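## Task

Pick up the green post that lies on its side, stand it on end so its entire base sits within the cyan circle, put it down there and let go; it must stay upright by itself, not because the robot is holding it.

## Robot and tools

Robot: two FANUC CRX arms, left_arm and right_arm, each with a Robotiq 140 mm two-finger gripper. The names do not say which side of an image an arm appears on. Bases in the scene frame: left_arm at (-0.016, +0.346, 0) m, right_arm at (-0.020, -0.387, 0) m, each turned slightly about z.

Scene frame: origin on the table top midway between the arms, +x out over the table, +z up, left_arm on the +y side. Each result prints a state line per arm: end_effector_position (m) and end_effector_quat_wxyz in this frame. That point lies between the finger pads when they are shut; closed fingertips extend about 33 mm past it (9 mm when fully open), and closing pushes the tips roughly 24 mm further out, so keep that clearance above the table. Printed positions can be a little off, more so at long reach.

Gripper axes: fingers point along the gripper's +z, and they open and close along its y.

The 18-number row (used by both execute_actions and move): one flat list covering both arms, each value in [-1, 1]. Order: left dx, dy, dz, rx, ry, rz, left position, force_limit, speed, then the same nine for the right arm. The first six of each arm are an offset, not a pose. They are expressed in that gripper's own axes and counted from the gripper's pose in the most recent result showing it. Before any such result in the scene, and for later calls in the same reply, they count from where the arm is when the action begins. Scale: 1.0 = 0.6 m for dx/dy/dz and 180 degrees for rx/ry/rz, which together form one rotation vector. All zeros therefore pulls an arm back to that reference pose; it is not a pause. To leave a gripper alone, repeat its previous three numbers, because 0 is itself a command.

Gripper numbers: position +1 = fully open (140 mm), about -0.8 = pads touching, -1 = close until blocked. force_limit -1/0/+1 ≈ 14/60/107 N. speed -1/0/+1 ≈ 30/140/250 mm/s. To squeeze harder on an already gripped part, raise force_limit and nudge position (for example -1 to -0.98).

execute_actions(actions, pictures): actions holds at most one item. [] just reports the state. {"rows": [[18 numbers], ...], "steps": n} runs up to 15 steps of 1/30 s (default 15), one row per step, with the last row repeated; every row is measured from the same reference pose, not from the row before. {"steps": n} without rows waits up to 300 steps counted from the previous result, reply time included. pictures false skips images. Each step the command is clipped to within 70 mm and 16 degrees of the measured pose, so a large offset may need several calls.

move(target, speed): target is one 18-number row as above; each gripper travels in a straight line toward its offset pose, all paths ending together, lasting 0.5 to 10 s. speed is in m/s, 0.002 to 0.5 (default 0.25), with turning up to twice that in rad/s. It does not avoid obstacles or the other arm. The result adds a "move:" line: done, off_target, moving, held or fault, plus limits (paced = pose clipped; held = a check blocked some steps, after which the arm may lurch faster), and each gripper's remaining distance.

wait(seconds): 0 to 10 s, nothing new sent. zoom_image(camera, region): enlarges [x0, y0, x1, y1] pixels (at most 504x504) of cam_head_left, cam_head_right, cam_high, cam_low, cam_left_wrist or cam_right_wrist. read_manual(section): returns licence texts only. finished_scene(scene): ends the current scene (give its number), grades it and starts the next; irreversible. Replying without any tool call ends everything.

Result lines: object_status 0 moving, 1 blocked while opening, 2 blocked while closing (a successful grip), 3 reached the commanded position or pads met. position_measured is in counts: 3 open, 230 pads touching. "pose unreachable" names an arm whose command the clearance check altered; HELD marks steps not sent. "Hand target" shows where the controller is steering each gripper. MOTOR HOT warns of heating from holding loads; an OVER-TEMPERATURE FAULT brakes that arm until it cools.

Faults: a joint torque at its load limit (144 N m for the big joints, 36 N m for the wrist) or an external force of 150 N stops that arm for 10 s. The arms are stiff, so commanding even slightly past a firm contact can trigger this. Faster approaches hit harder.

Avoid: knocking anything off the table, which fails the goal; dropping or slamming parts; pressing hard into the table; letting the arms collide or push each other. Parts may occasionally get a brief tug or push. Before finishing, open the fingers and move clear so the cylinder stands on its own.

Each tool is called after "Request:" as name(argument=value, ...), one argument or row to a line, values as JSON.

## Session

Request:
execute_actions(
  actions=[],
)

Scene clock: 0.00 s of 3900.00 s.
left_arm: end_effector_position=(+0.4770, +0.2532, +0.2720) position_measured=3 object_status=3 end_effector_quat_wxyz=(-0.000, +0.996, -0.093, +0.001) | right_arm: end_effector_position=(+0.2728, -0.2018, +0.1590) position_measured=3 object_status=3 end_effector_quat_wxyz=(+0.276, +0.865, -0.163, -0.386)
Joint positions: left_arm=[ 0.261  0.134  0.221  0.    -1.655  1.31 ] | right_arm=[ 0.518  0.604  0.288 -0.275 -2.209  0.449]
Joint velocities: left_arm=[-0.    -0.001  0.001  0.     0.     0.   ] | right_arm=[ 0.    -0.     0.001 -0.    -0.001  0.   ]
Hand target (left_arm): +0.477, +0.253, +0.272; -0.000, +0.996, -0.093, +0.001
Hand target (right_arm): +0.273, -0.202, +0.159; +0.276, +0.865, -0.163, -0.386
camera_calibration (this result's frames):
cam_left_wrist: T_world_to_cam=[[-0.431891, -0.901859, -0.0109656, 0.437325], [-0.872977, 0.414942, 0.256388, 0.261935], [-0.226675, 0.120304, -0.966512, 0.510058], [0, 0, 0, 1]] pos_world=[0.533157, 0.224355, 0.430616]
cam_right_wrist: T_world_to_cam=[[-0.0267211, -0.792963, 0.608683, -0.262031], [-0.207255, 0.600064, 0.772637, 0.0536823], [-0.977922, -0.105507, -0.18038, 0.471544], [0, 0, 0, 1]] pos_world=[0.465257, -0.190242, 0.203074]

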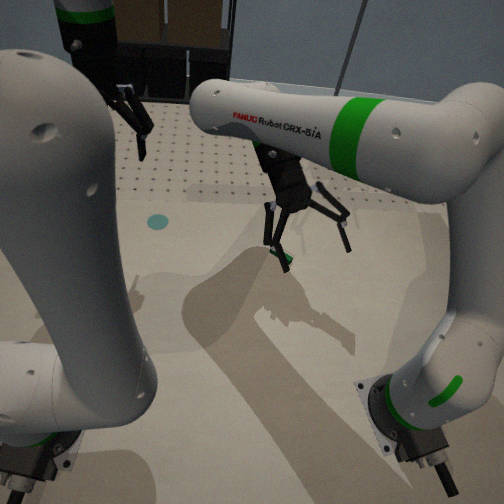

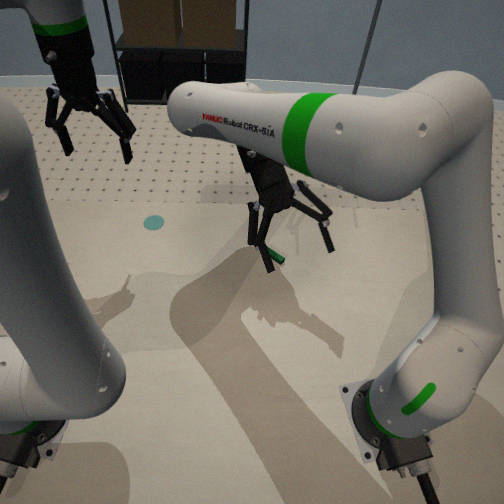

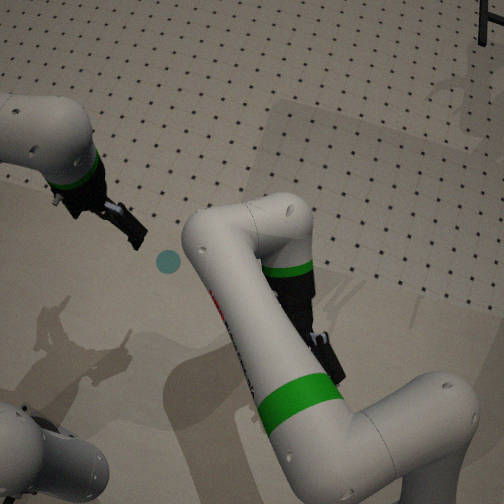

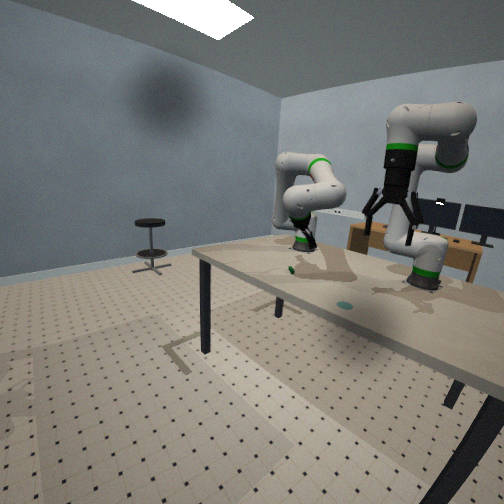

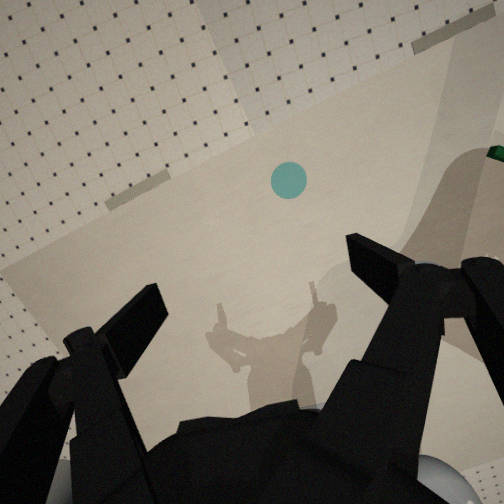

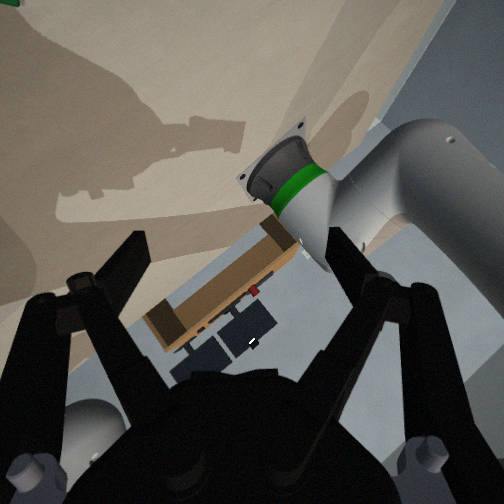

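Request:
zoom_image(
  camera="cam_head_right",
  region=[230, 225, 310, 285],
)

Request:
zoom_image(
  camera="cam_low",
  region=[260, 245, 330, 295],
)

Request:
zoom_image(
  camera="cam_head_left",
  region=[245, 225, 325, 285],
)

Region (230, 225, 310, 285) of cam_head_right's 504x504 image, scaled by 6.300, with more detail than that image has; it fills the top 378 rows of this view, and the rest is white.

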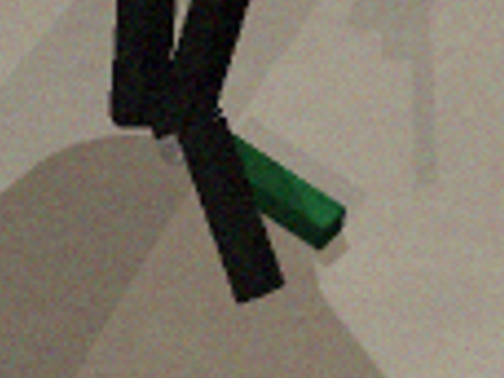

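Region (260, 245, 330, 295) of cam_low's 504x504 image, scaled by 7.200, with more detail than that image has; it fills the top 360 rows of this view, and the rest is white.

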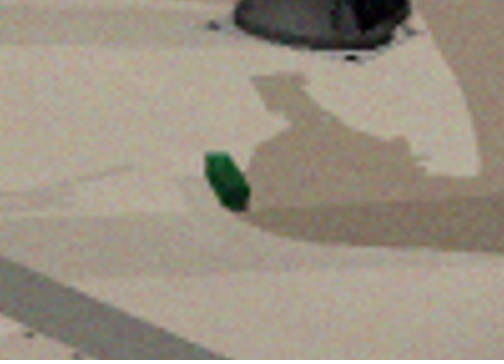

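Region (245, 225, 325, 285) of cam_head_left's 504x504 image, scaled by 6.300, with more detail than that image has; it fills the top 378 rows of this view, and the rest is white.

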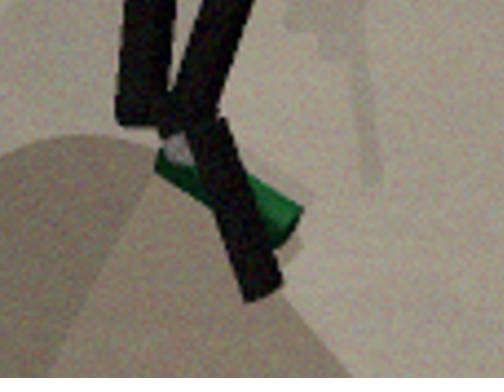

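Request:
move(
  target=[-0.21,-0.215,-0.083,0,0,0,1,0,0, 0.1248,-0.0758,-0.1265,0.2085,0.5485,-0.3974,0.2,0.3,0.5],
  speed=0.4,
)

Scene clock: 10.07 s of 3900.00 s.
left_arm: end_effector_position=(+0.3771, +0.4039, +0.3220) position_measured=3 object_status=3 end_effector_quat_wxyz=(-0.001, +0.996, -0.093, +0.001) | right_arm: end_effector_position=(+0.3822, -0.1759, +0.1299) position_measured=104 object_status=3 end_effector_quat_wxyz=(-0.186, +0.805, +0.454, +0.334)
Joint positions: left_arm=[ 0.664 -0.116  0.087 -0.    -1.77   0.906] | right_arm=[ 0.187 -0.361 -0.616 -0.67  -0.764  2.591]
Joint velocities: left_arm=[ 0.002 -0.001  0.     0.001 -0.     0.   ] | right_arm=[-0.002  0.001  0.001 -0.002 -0.001  0.002]
Hand target (left_arm): +0.377, +0.404, +0.322; -0.001, +0.996, -0.093, +0.001
Hand target (right_arm): +0.382, -0.176, +0.130; -0.186, +0.805, +0.454, +0.334
Off the commanded pose (left_arm): 0.001 m, 0 deg.
Off the commanded pose (right_arm): 0.000 m, 0 deg.
After step 90, 3.47 s passed at rest.
move: done
camera_calibration (this result's frames):
cam_left_wrist: T_world_to_cam=[[-0.431951, -0.901813, -0.0123237, 0.531091], [-0.872896, 0.414585, 0.257239, 0.099225], [-0.226872, 0.121872, -0.966269, 0.516973], [0, 0, 0, 1]] pos_world=[0.433305, 0.374803, 0.480556]
cam_right_wrist: T_world_to_cam=[[0.850099, -0.524741, 0.0444895, -0.435513], [-0.493139, -0.822845, -0.282383, 0.0793549], [0.184786, 0.218114, -0.958269, 0.289615], [0, 0, 0, 1]] pos_world=[0.355845, -0.226404, 0.319314]

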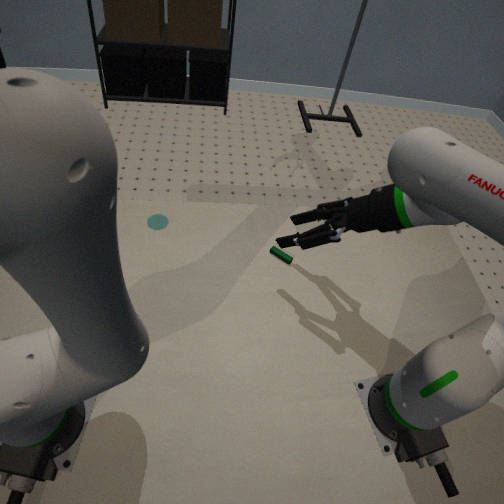

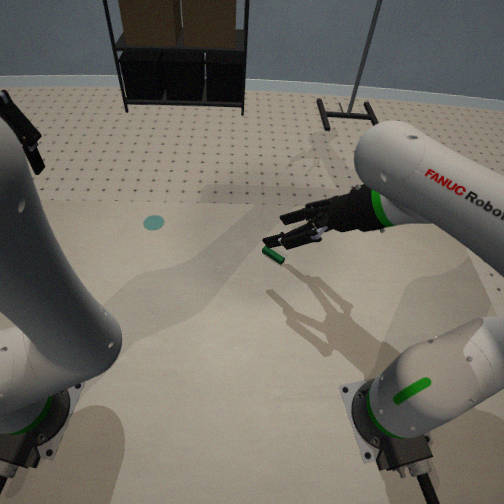

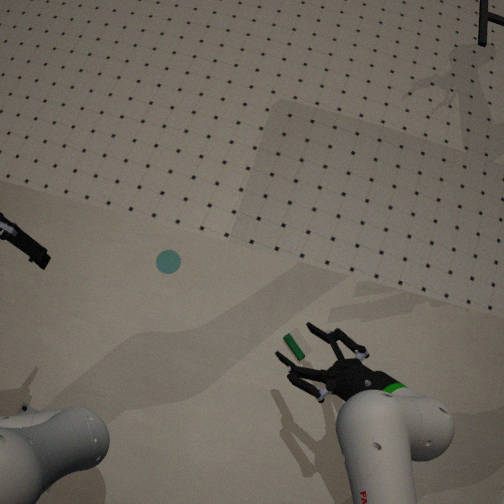

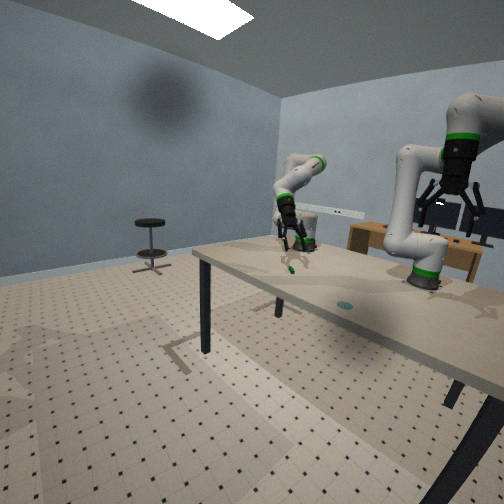

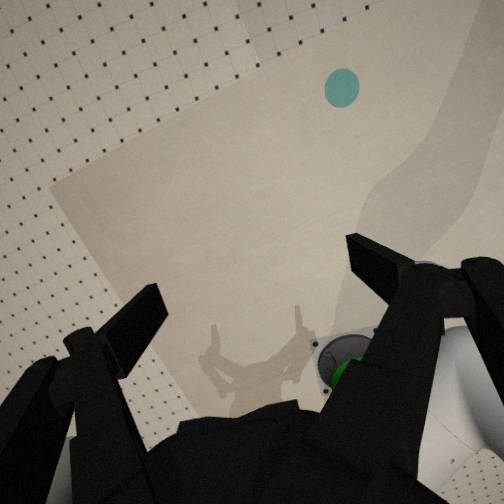

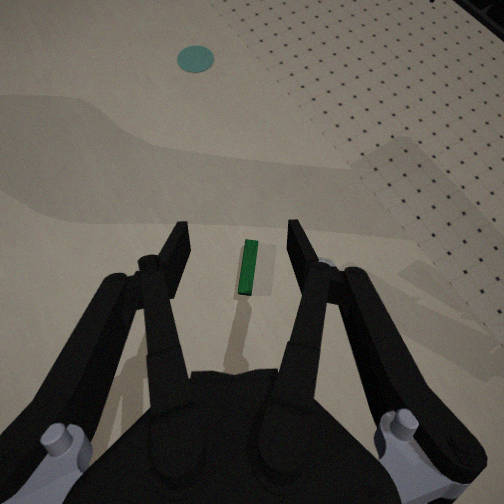

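Request:
zoom_image(
  camera="cam_high",
  region=[140, 240, 320, 375],
)

Request:
zoom_image(
  camera="cam_right_wrist",
  region=[180, 215, 320, 315],
)

Region (140, 240, 320, 375) of cam_high's 504x504 image, scaled by 2.800, with more detail than that image has; it fills the top 378 rows of this view, and the rest is white.

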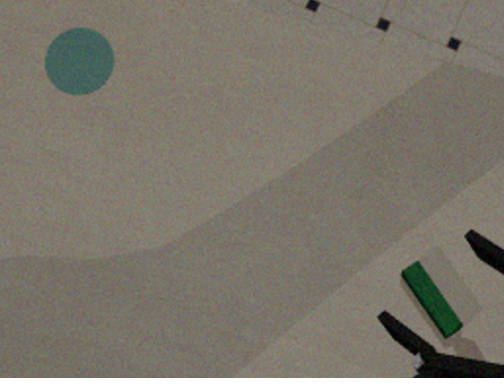

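Region (180, 215, 320, 315) of cam_right_wrist's 504x504 image, scaled by 3.600, with more detail than that image has; it fills the top 360 rows of this view, and the rest is white.

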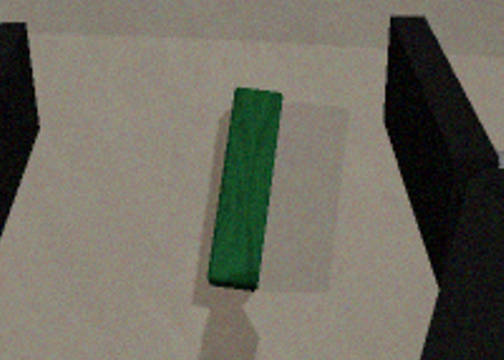

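Request:
move(
  target=[0,0,0,0,0,0,1,0,0, -0.1133,0.0216,0.1104,-0.0299,0,0.0299,0.2,0.3,0.5],
  speed=0.15,
)

Scene clock: 16.70 s of 3900.00 s.
left_arm: end_effector_position=(+0.3771, +0.4039, +0.3220) position_measured=3 object_status=3 end_effector_quat_wxyz=(-0.001, +0.996, -0.093, +0.001) | right_arm: end_effector_position=(+0.3930, -0.1841, +0.0351) position_measured=104 object_status=3 end_effector_quat_wxyz=(-0.164, +0.833, +0.399, +0.346)
Joint positions: left_arm=[ 0.664 -0.116  0.087 -0.    -1.77   0.906] | right_arm=[ 0.188 -0.209 -0.73  -0.852 -0.485  2.75 ]
Joint velocities: left_arm=[ 0.002  0.    -0.    -0.    -0.    -0.   ] | right_arm=[-0.002  0.001  0.001 -0.004 -0.003  0.004]
Hand target (left_arm): +0.377, +0.404, +0.322; -0.001, +0.996, -0.093, +0.001
Hand target (right_arm): +0.393, -0.184, +0.035; -0.164, +0.833, +0.399, +0.346
Off the commanded pose (left_arm): 0.000 m, 0 deg.
Off the commanded pose (right_arm): 0.000 m, 0 deg.
After step 90, 2.67 s passed at rest.
move: done
camera_calibration (this result's frames):
cam_left_wrist: T_world_to_cam=[[-0.431956, -0.901811, -0.0123082, 0.531081], [-0.872897, 0.414595, 0.257219, 0.0992331], [-0.22686, 0.121851, -0.966275, 0.516984], [0, 0, 0, 1]] pos_world=[0.433307, 0.374798, 0.48056]
cam_right_wrist: T_world_to_cam=[[0.772774, -0.633109, 0.0446544, -0.434296], [-0.59808, -0.749952, -0.282618, 0.105837], [0.212416, 0.191693, -0.958193, 0.182833], [0, 0, 0, 1]] pos_world=[0.360075, -0.230632, 0.224494]

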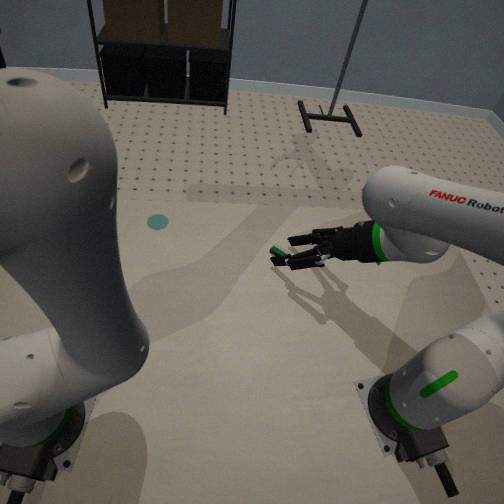

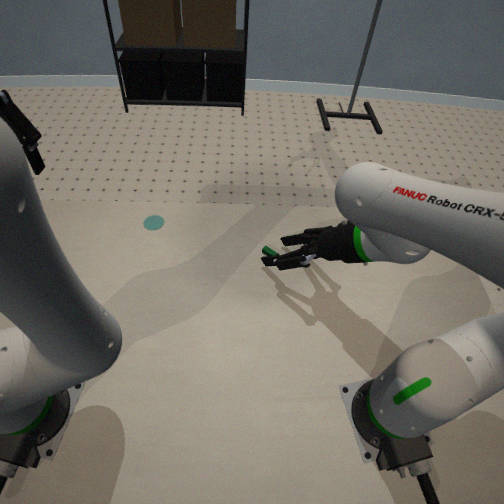

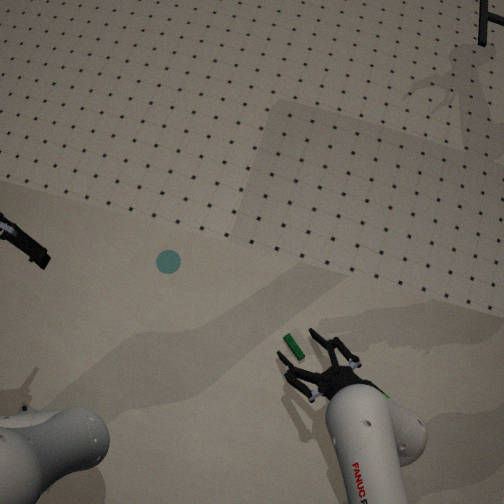

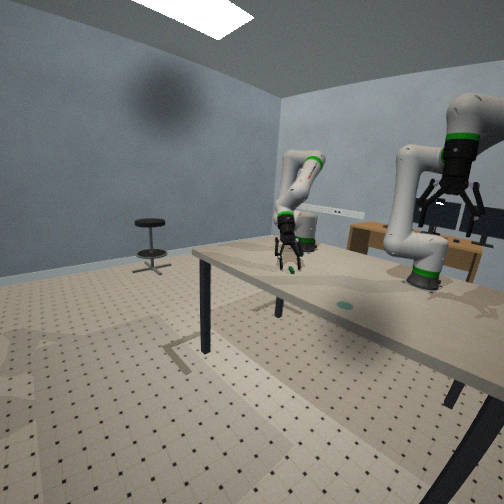

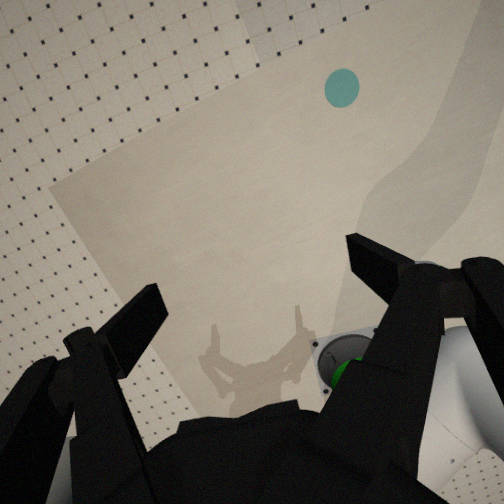

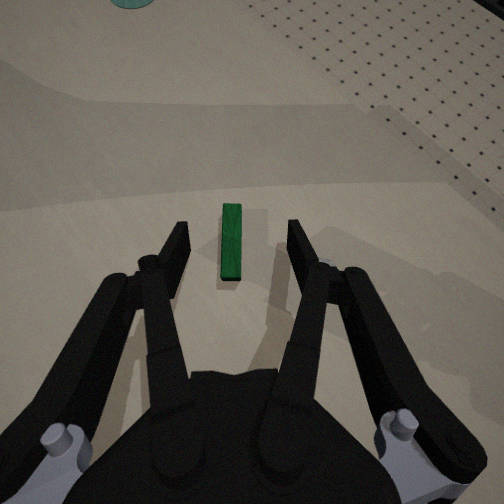

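Request:
move(
  target=[0,0,0,0,0,0,1,0,0, -0.0141,0,-0.0141,0,0,0,0.2,0.3,0.5],
  speed=0.1,
)

Request:
move(
  target=[0,0,0,0,0,0,1,0,0, 0,0,0,0,0,0,-1,0.6,0.3],
  speed=0.1,
)

Scene clock: 18.07 s of 3900.00 s.
left_arm: end_effector_position=(+0.3771, +0.4039, +0.3220) position_measured=3 object_status=3 end_effector_quat_wxyz=(-0.001, +0.996, -0.093, +0.001) | right_arm: end_effector_position=(+0.3855, -0.1934, +0.0351) position_measured=104 object_status=3 end_effector_quat_wxyz=(-0.164, +0.833, +0.399, +0.346)
Joint positions: left_arm=[ 0.664 -0.116  0.087 -0.    -1.77   0.906] | right_arm=[ 0.16  -0.234 -0.748 -0.856 -0.508  2.771]
Joint velocities: left_arm=[-0.001  0.001 -0.     0.001  0.     0.   ] | right_arm=[-0.    -0.    -0.001  0.001  0.     0.   ]
Hand target (left_arm): +0.377, +0.404, +0.322; -0.001, +0.996, -0.093, +0.001
Hand target (right_arm): +0.385, -0.193, +0.035; -0.164, +0.833, +0.399, +0.346
Off the commanded pose (left_arm): 0.000 m, 0 deg.
Off the commanded pose (right_arm): 0.000 m, 0 deg.
move: done
camera_calibration (this result's frames):
cam_left_wrist: T_world_to_cam=[[-0.431956, -0.901811, -0.0123085, 0.531081], [-0.872897, 0.414596, 0.257219, 0.099233], [-0.22686, 0.121851, -0.966275, 0.516983], [0, 0, 0, 1]] pos_world=[0.433307, 0.374798, 0.48056]
cam_right_wrist: T_world_to_cam=[[0.772783, -0.633096, 0.0446716, -0.434383], [-0.598059, -0.749958, -0.282647, 0.0943788], [0.212444, 0.191708, -0.958183, 0.186198], [0, 0, 0, 1]] pos_world=[0.352571, -0.239922, 0.224492]

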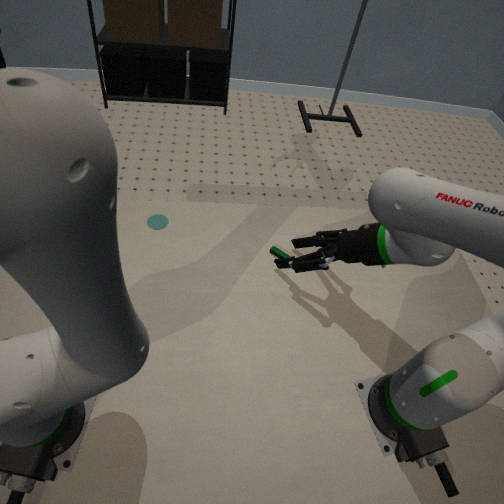

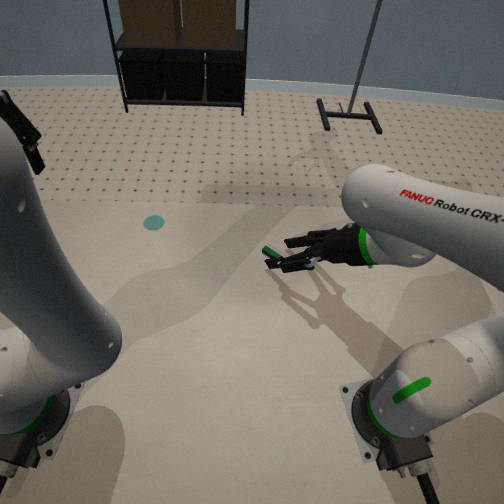

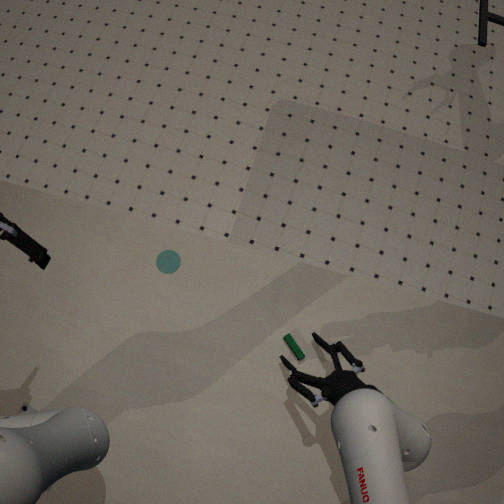

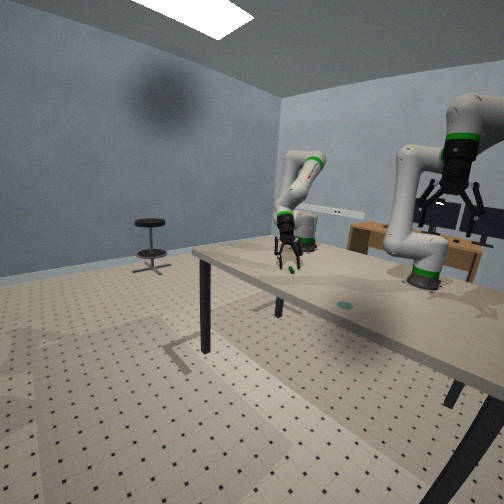

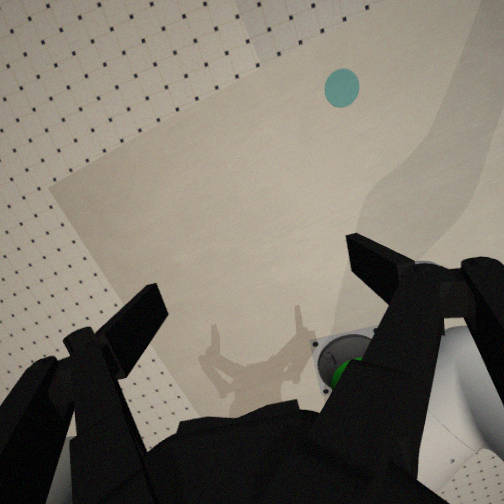

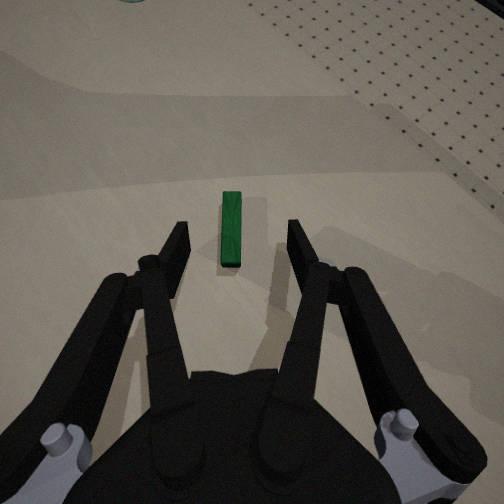

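Scene clock: 18.67 s of 3900.00 s.
left_arm: end_effector_position=(+0.3771, +0.4039, +0.3220) position_measured=3 object_status=3 end_effector_quat_wxyz=(-0.001, +0.996, -0.093, +0.001) | right_arm: end_effector_position=(+0.3855, -0.1934, +0.0352) position_measured=212 object_status=2 end_effector_quat_wxyz=(-0.164, +0.833, +0.399, +0.346)
Joint positions: left_arm=[ 0.664 -0.116  0.087 -0.    -1.77   0.906] | right_arm=[ 0.16  -0.234 -0.748 -0.856 -0.508  2.771]
Joint velocities: left_arm=[-0.002 -0.002 -0.001 -0.001 -0.     0.   ] | right_arm=[-0.    -0.     0.001  0.     0.001  0.   ]
Hand target (left_arm): +0.377, +0.404, +0.322; -0.001, +0.996, -0.093, +0.001
Hand target (right_arm): +0.385, -0.193, +0.035; -0.164, +0.833, +0.399, +0.346
Off the commanded pose (left_arm): 0.000 m, 0 deg.
Off the commanded pose (right_arm): 0.000 m, 0 deg.
move: done
camera_calibration (this result's frames):
cam_left_wrist: T_world_to_cam=[[-0.431956, -0.901811, -0.0123086, 0.531081], [-0.872897, 0.414595, 0.257219, 0.0992332], [-0.22686, 0.121851, -0.966275, 0.516984], [0, 0, 0, 1]] pos_world=[0.433307, 0.374798, 0.48056]
cam_right_wrist: T_world_to_cam=[[0.772777, -0.633102, 0.0446998, -0.434388], [-0.598044, -0.749945, -0.28271, 0.0943963], [0.212507, 0.191739, -0.958163, 0.186208], [0, 0, 0, 1]] pos_world=[0.352568, -0.239923, 0.224521]

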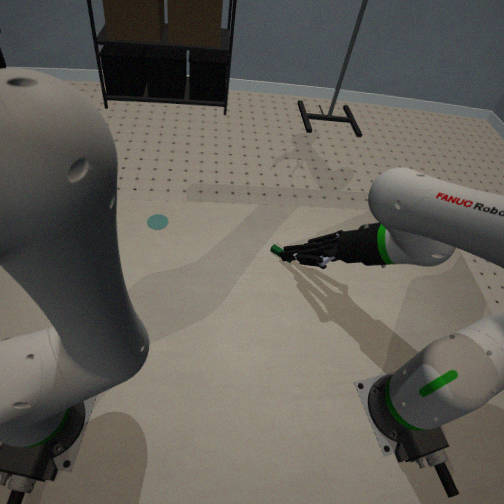

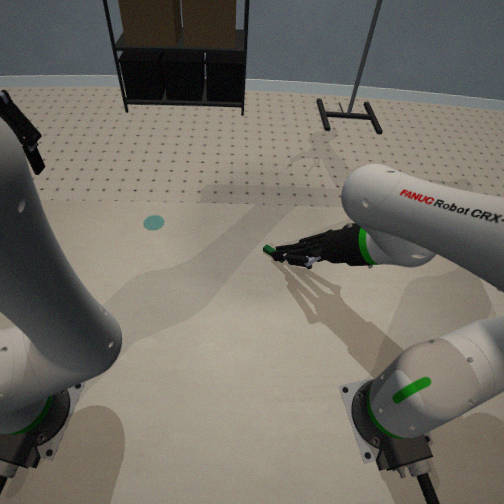

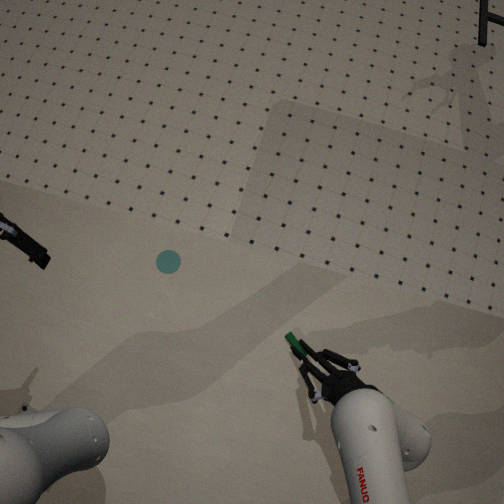

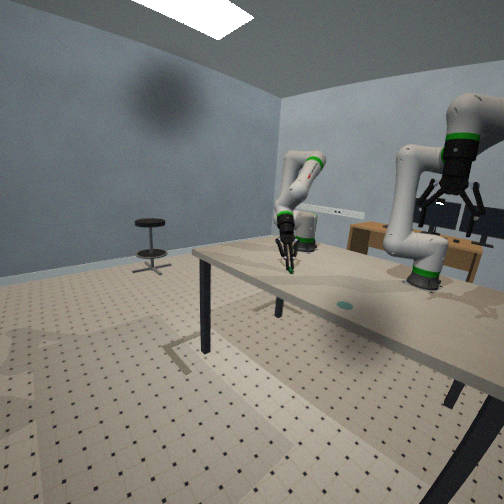

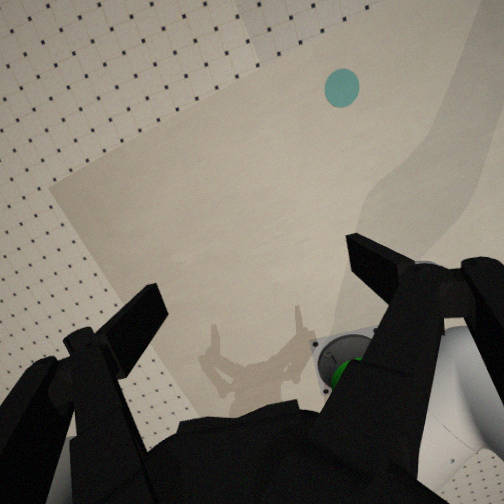

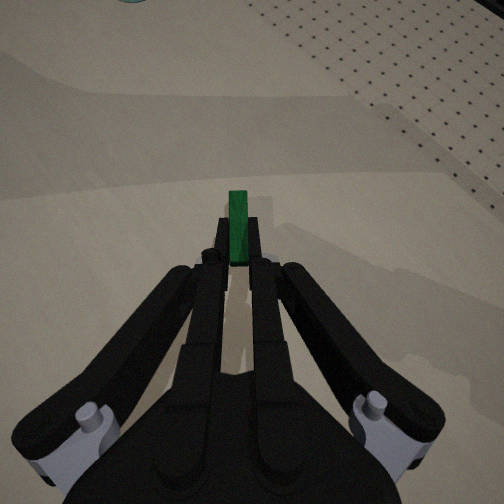

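Request:
move(
  target=[0,0,0,0,0,0,1,0,0, 0.3152,-0.1104,0.0795,0,0,0.5,-1,0.6,0.3],
  speed=0.3,
)

Request:
move(
  target=[0,0,0,0,0,0,1,0,0, -0.1098,-0.1572,0.2402,0,0,0.5,-1,0.6,0.3],
  speed=0.3,
)

Scene clock: 23.40 s of 3900.00 s.
left_arm: end_effector_position=(+0.3771, +0.4039, +0.3220) position_measured=3 object_status=3 end_effector_quat_wxyz=(-0.001, +0.996, -0.093, +0.001) | right_arm: end_effector_position=(+0.4387, -0.0217, +0.1346) position_measured=212 object_status=2 end_effector_quat_wxyz=(-0.360, +0.872, -0.307, +0.129)
Joint positions: left_arm=[ 0.664 -0.116  0.087 -0.    -1.77   0.906] | right_arm=[ 0.718 -0.146 -0.648  0.027 -0.284 -0.029]
Joint velocities: left_arm=[-0.     0.     0.001 -0.001  0.     0.   ] | right_arm=[ 0.009 -0.004 -0.019  0.056  0.017 -0.059]
Hand target (left_arm): +0.377, +0.404, +0.322; -0.001, +0.996, -0.093, +0.001
Hand target (right_arm): +0.439, -0.022, +0.135; -0.360, +0.871, -0.307, +0.129
Off the commanded pose (left_arm): 0.000 m, 0 deg.
Off the commanded pose (right_arm): 0.001 m, 0 deg.
move: done
camera_calibration (this result's frames):
cam_left_wrist: T_world_to_cam=[[-0.431956, -0.901811, -0.0123083, 0.531081], [-0.872897, 0.414596, 0.257219, 0.099233], [-0.22686, 0.121851, -0.966275, 0.516984], [0, 0, 0, 1]] pos_world=[0.433307, 0.374798, 0.48056]
cam_right_wrist: T_world_to_cam=[[-0.438737, -0.58531, -0.681852, 0.259065], [-0.898616, 0.285494, 0.333142, 0.354556], [-0.000326914, 0.758884, -0.651226, 0.301614], [0, 0, 0, 1]] pos_world=[0.43237, -0.17848, 0.254945]

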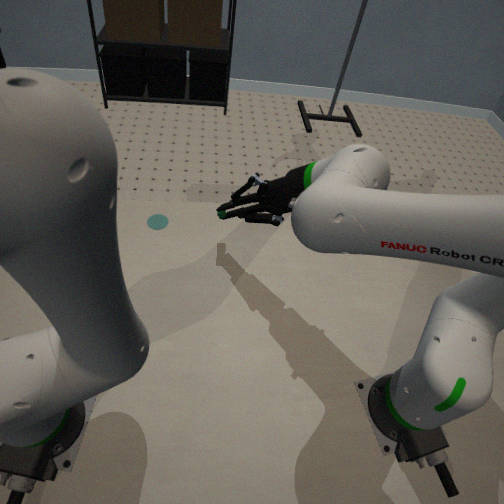

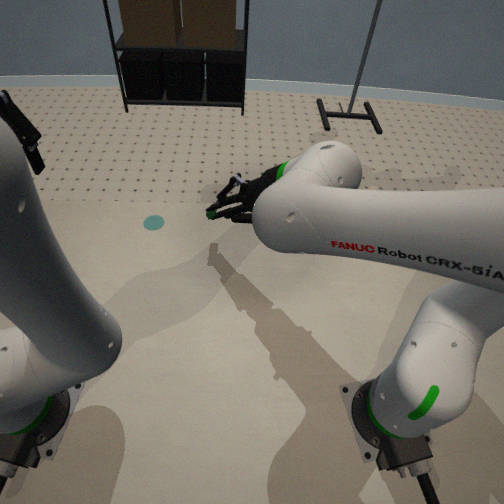

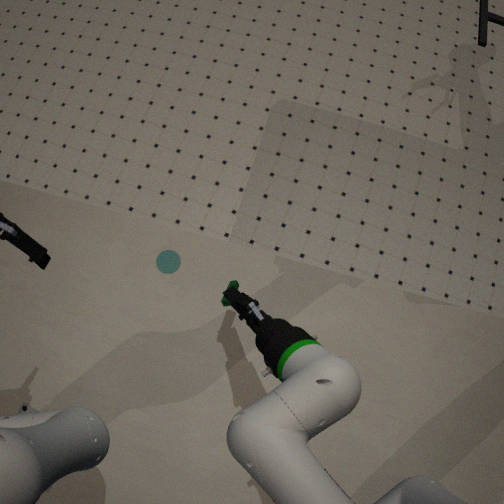

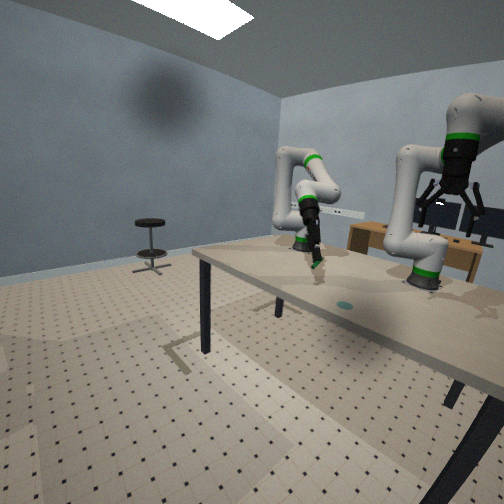

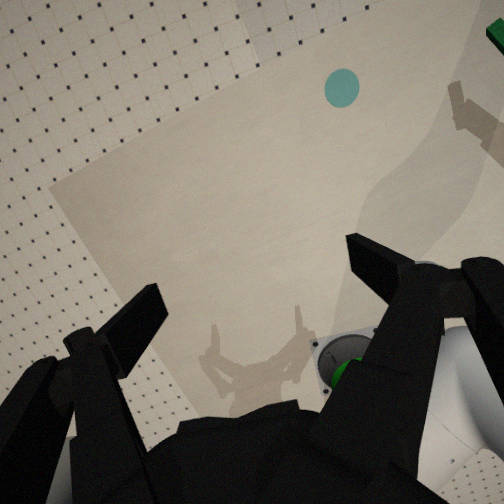

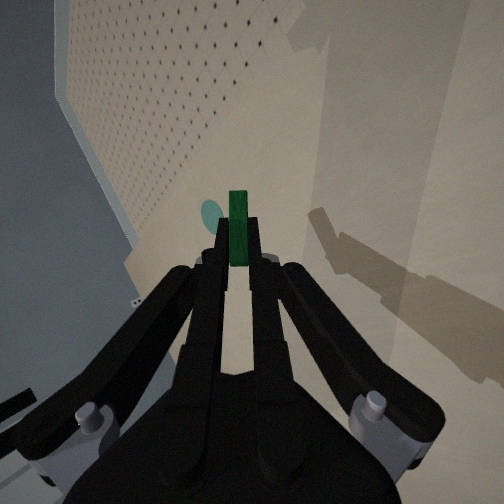

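Scene clock: 26.50 s of 3900.00 s.
left_arm: end_effector_position=(+0.3771, +0.4039, +0.3220) position_measured=3 object_status=3 end_effector_quat_wxyz=(-0.001, +0.996, -0.093, +0.001) | right_arm: end_effector_position=(+0.4935, +0.1507, +0.0991) position_measured=212 object_status=2 end_effector_quat_wxyz=(+0.339, -0.403, +0.834, +0.168)
Joint positions: left_arm=[ 0.664 -0.116  0.087 -0.    -1.77   0.906] | right_arm=[ 0.809  0.274 -0.414  0.489 -0.122 -2.125]
Joint velocities: left_arm=[ 0.     0.001  0.    -0.    -0.     0.   ] | right_arm=[-0.043 -0.013 -0.133  0.488  0.113 -0.464]
Hand target (left_arm): +0.377, +0.404, +0.322; -0.001, +0.996, -0.093, +0.001
Hand target (right_arm): +0.494, +0.151, +0.099; +0.340, -0.402, +0.834, +0.167
Off the commanded pose (left_arm): 0.000 m, 0 deg.
Off the commanded pose (right_arm): 0.000 m, 1 deg.
move: done
camera_calibration (this result's frames):
cam_left_wrist: T_world_to_cam=[[-0.431956, -0.901811, -0.0123085, 0.531081], [-0.872897, 0.414595, 0.257219, 0.0992332], [-0.22686, 0.121851, -0.966275, 0.516984], [0, 0, 0, 1]] pos_world=[0.433307, 0.374798, 0.48056]
cam_right_wrist: T_world_to_cam=[[-0.809586, 0.58682, 0.0145785, 0.297147], [0.181985, 0.227303, 0.956668, -0.219917], [0.558078, 0.777159, -0.290814, -0.166341], [0, 0, 0, 1]] pos_world=[0.373419, 0.00488908, 0.157681]

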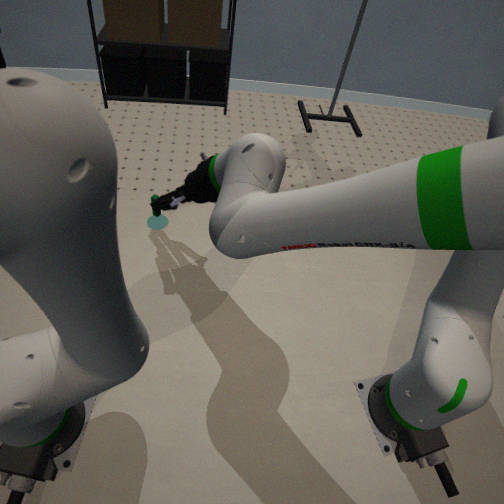

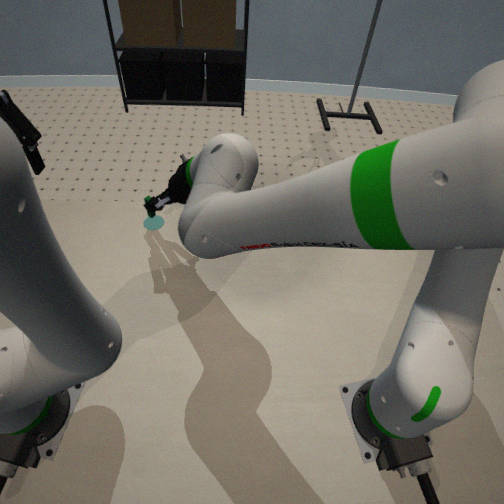

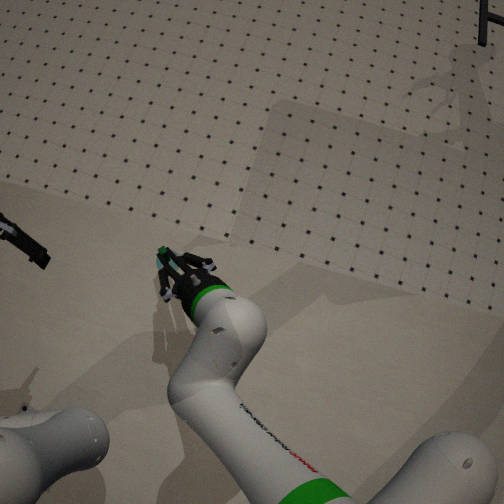

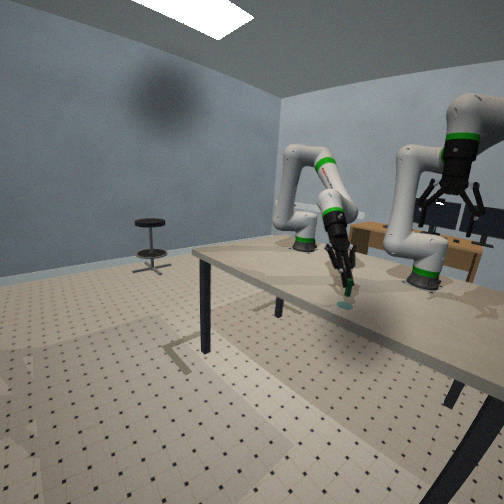

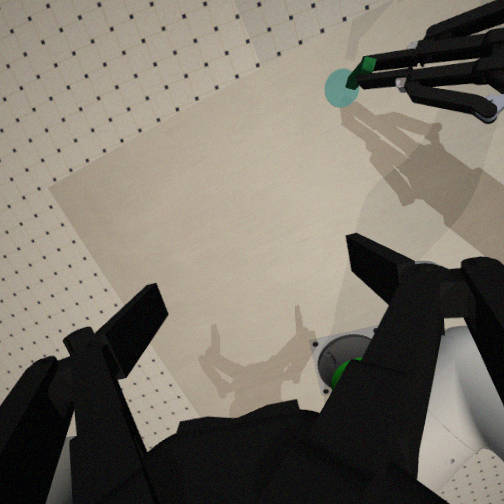

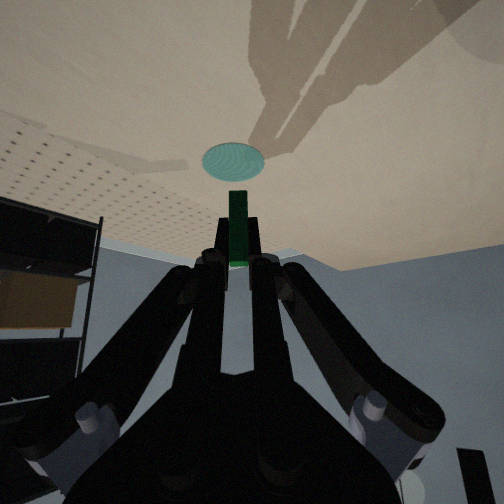

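Request:
move(
  target=[0,0,0,0,0,0,1,0,0, 0.0238,-0.0265,0.0330,-0.1179,0,-0.1179,-1,0.6,0.3],
  speed=0.15,
)

Scene clock: 31.03 s of 3900.00 s.
left_arm: end_effector_position=(+0.3771, +0.4039, +0.3220) position_measured=3 object_status=3 end_effector_quat_wxyz=(-0.001, +0.996, -0.093, +0.001) | right_arm: end_effector_position=(+0.5078, +0.1445, +0.0753) position_measured=212 object_status=2 end_effector_quat_wxyz=(+0.285, -0.604, +0.700, +0.253)
Joint positions: left_arm=[ 0.664 -0.116  0.087 -0.    -1.77   0.906] | right_arm=[ 0.503  0.463  0.135 -0.76  -0.773 -0.401]
Joint velocities: left_arm=[ 0.001 -0.    -0.     0.    -0.    -0.   ] | right_arm=[-0.001  0.001  0.001 -0.     0.     0.   ]
Hand target (left_arm): +0.377, +0.404, +0.322; -0.001, +0.996, -0.093, +0.001
Hand target (right_arm): +0.508, +0.144, +0.075; +0.285, -0.604, +0.700, +0.253
Off the commanded pose (left_arm): 0.000 m, 0 deg.
Off the commanded pose (right_arm): 0.001 m, 0 deg.
move: done; limits=paced
camera_calibration (this result's frames):
cam_left_wrist: T_world_to_cam=[[-0.431956, -0.901811, -0.0123085, 0.531081], [-0.872897, 0.414596, 0.257219, 0.0992332], [-0.22686, 0.121851, -0.966275, 0.516984], [0, 0, 0, 1]] pos_world=[0.433307, 0.374798, 0.48056]
cam_right_wrist: T_world_to_cam=[[-0.994563, 0.102578, 0.0179685, 0.476392], [0.0464129, 0.28215, 0.958247, -0.137549], [0.0932249, 0.953871, -0.285377, 0.0336618], [0, 0, 0, 1]] pos_world=[0.477047, -0.0421669, 0.132852]

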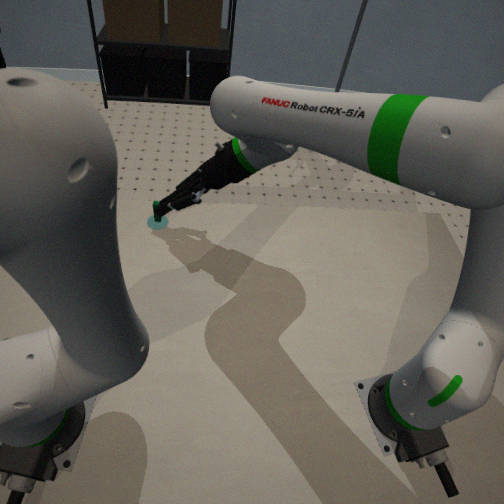

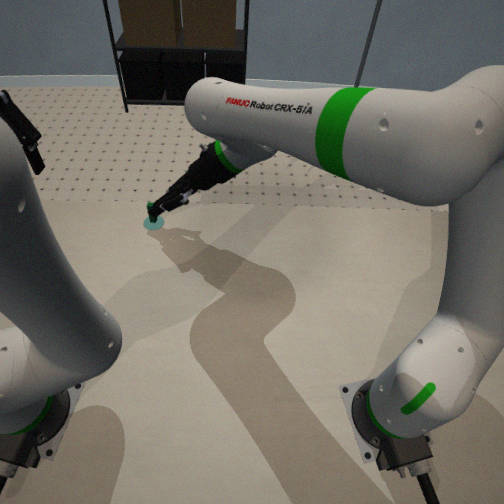

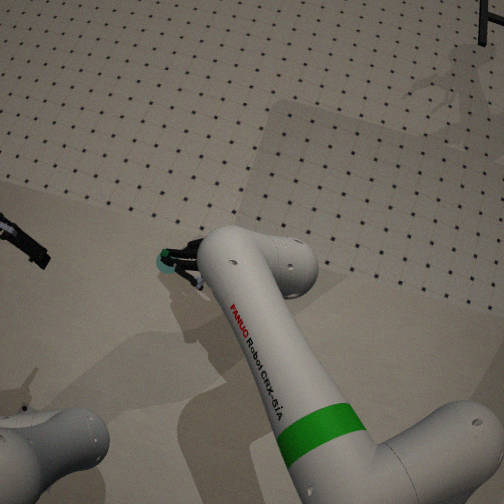

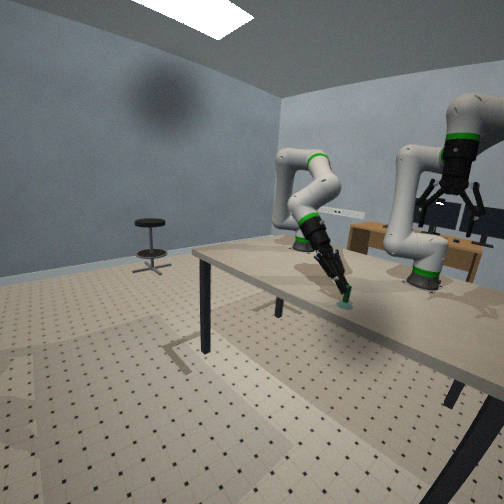

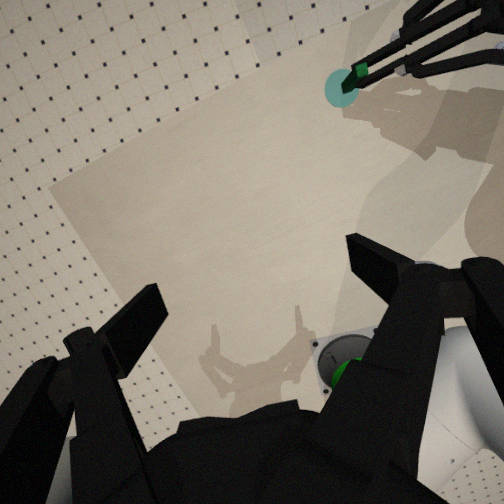

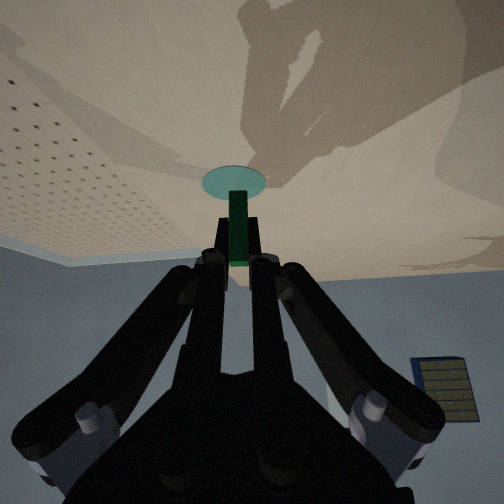

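Request:
zoom_image(
  camera="cam_low",
  region=[305, 260, 385, 320],
)

Request:
zoom_image(
  camera="cam_head_right",
  region=[120, 190, 190, 240],
)

Request:
zoom_image(
  camera="cam_right_wrist",
  region=[170, 150, 310, 250],
)

Region (305, 260, 385, 320) of cam_low's 504x504 image, scaled by 6.300, with more detail than that image has; it fills the top 378 rows of this view, and the rest is white.

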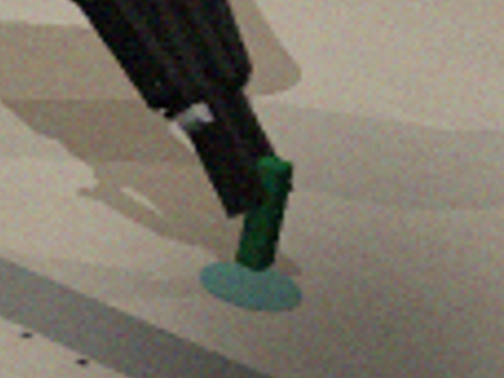

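Region (120, 190, 190, 240) of cam_head_right's 504x504 image, scaled by 7.200, with more detail than that image has; it fills the top 360 rows of this view, and the rest is white.

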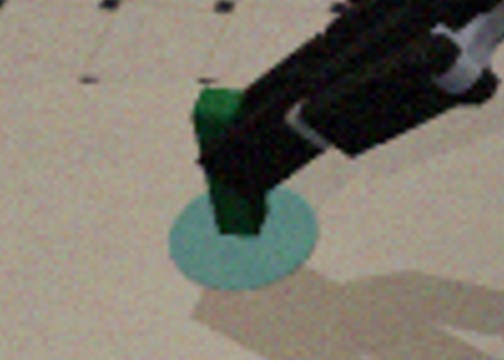

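Region (170, 150, 310, 250) of cam_right_wrist's 504x504 image, scaled by 3.600, with more detail than that image has; it fills the top 360 rows of this view, and the rest is white.

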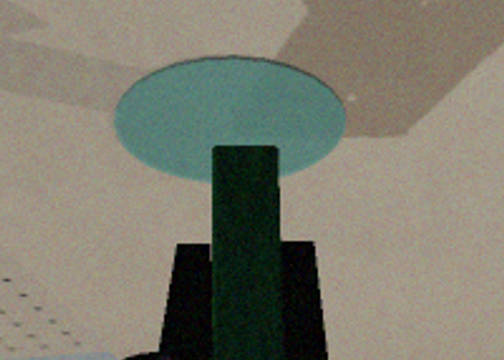

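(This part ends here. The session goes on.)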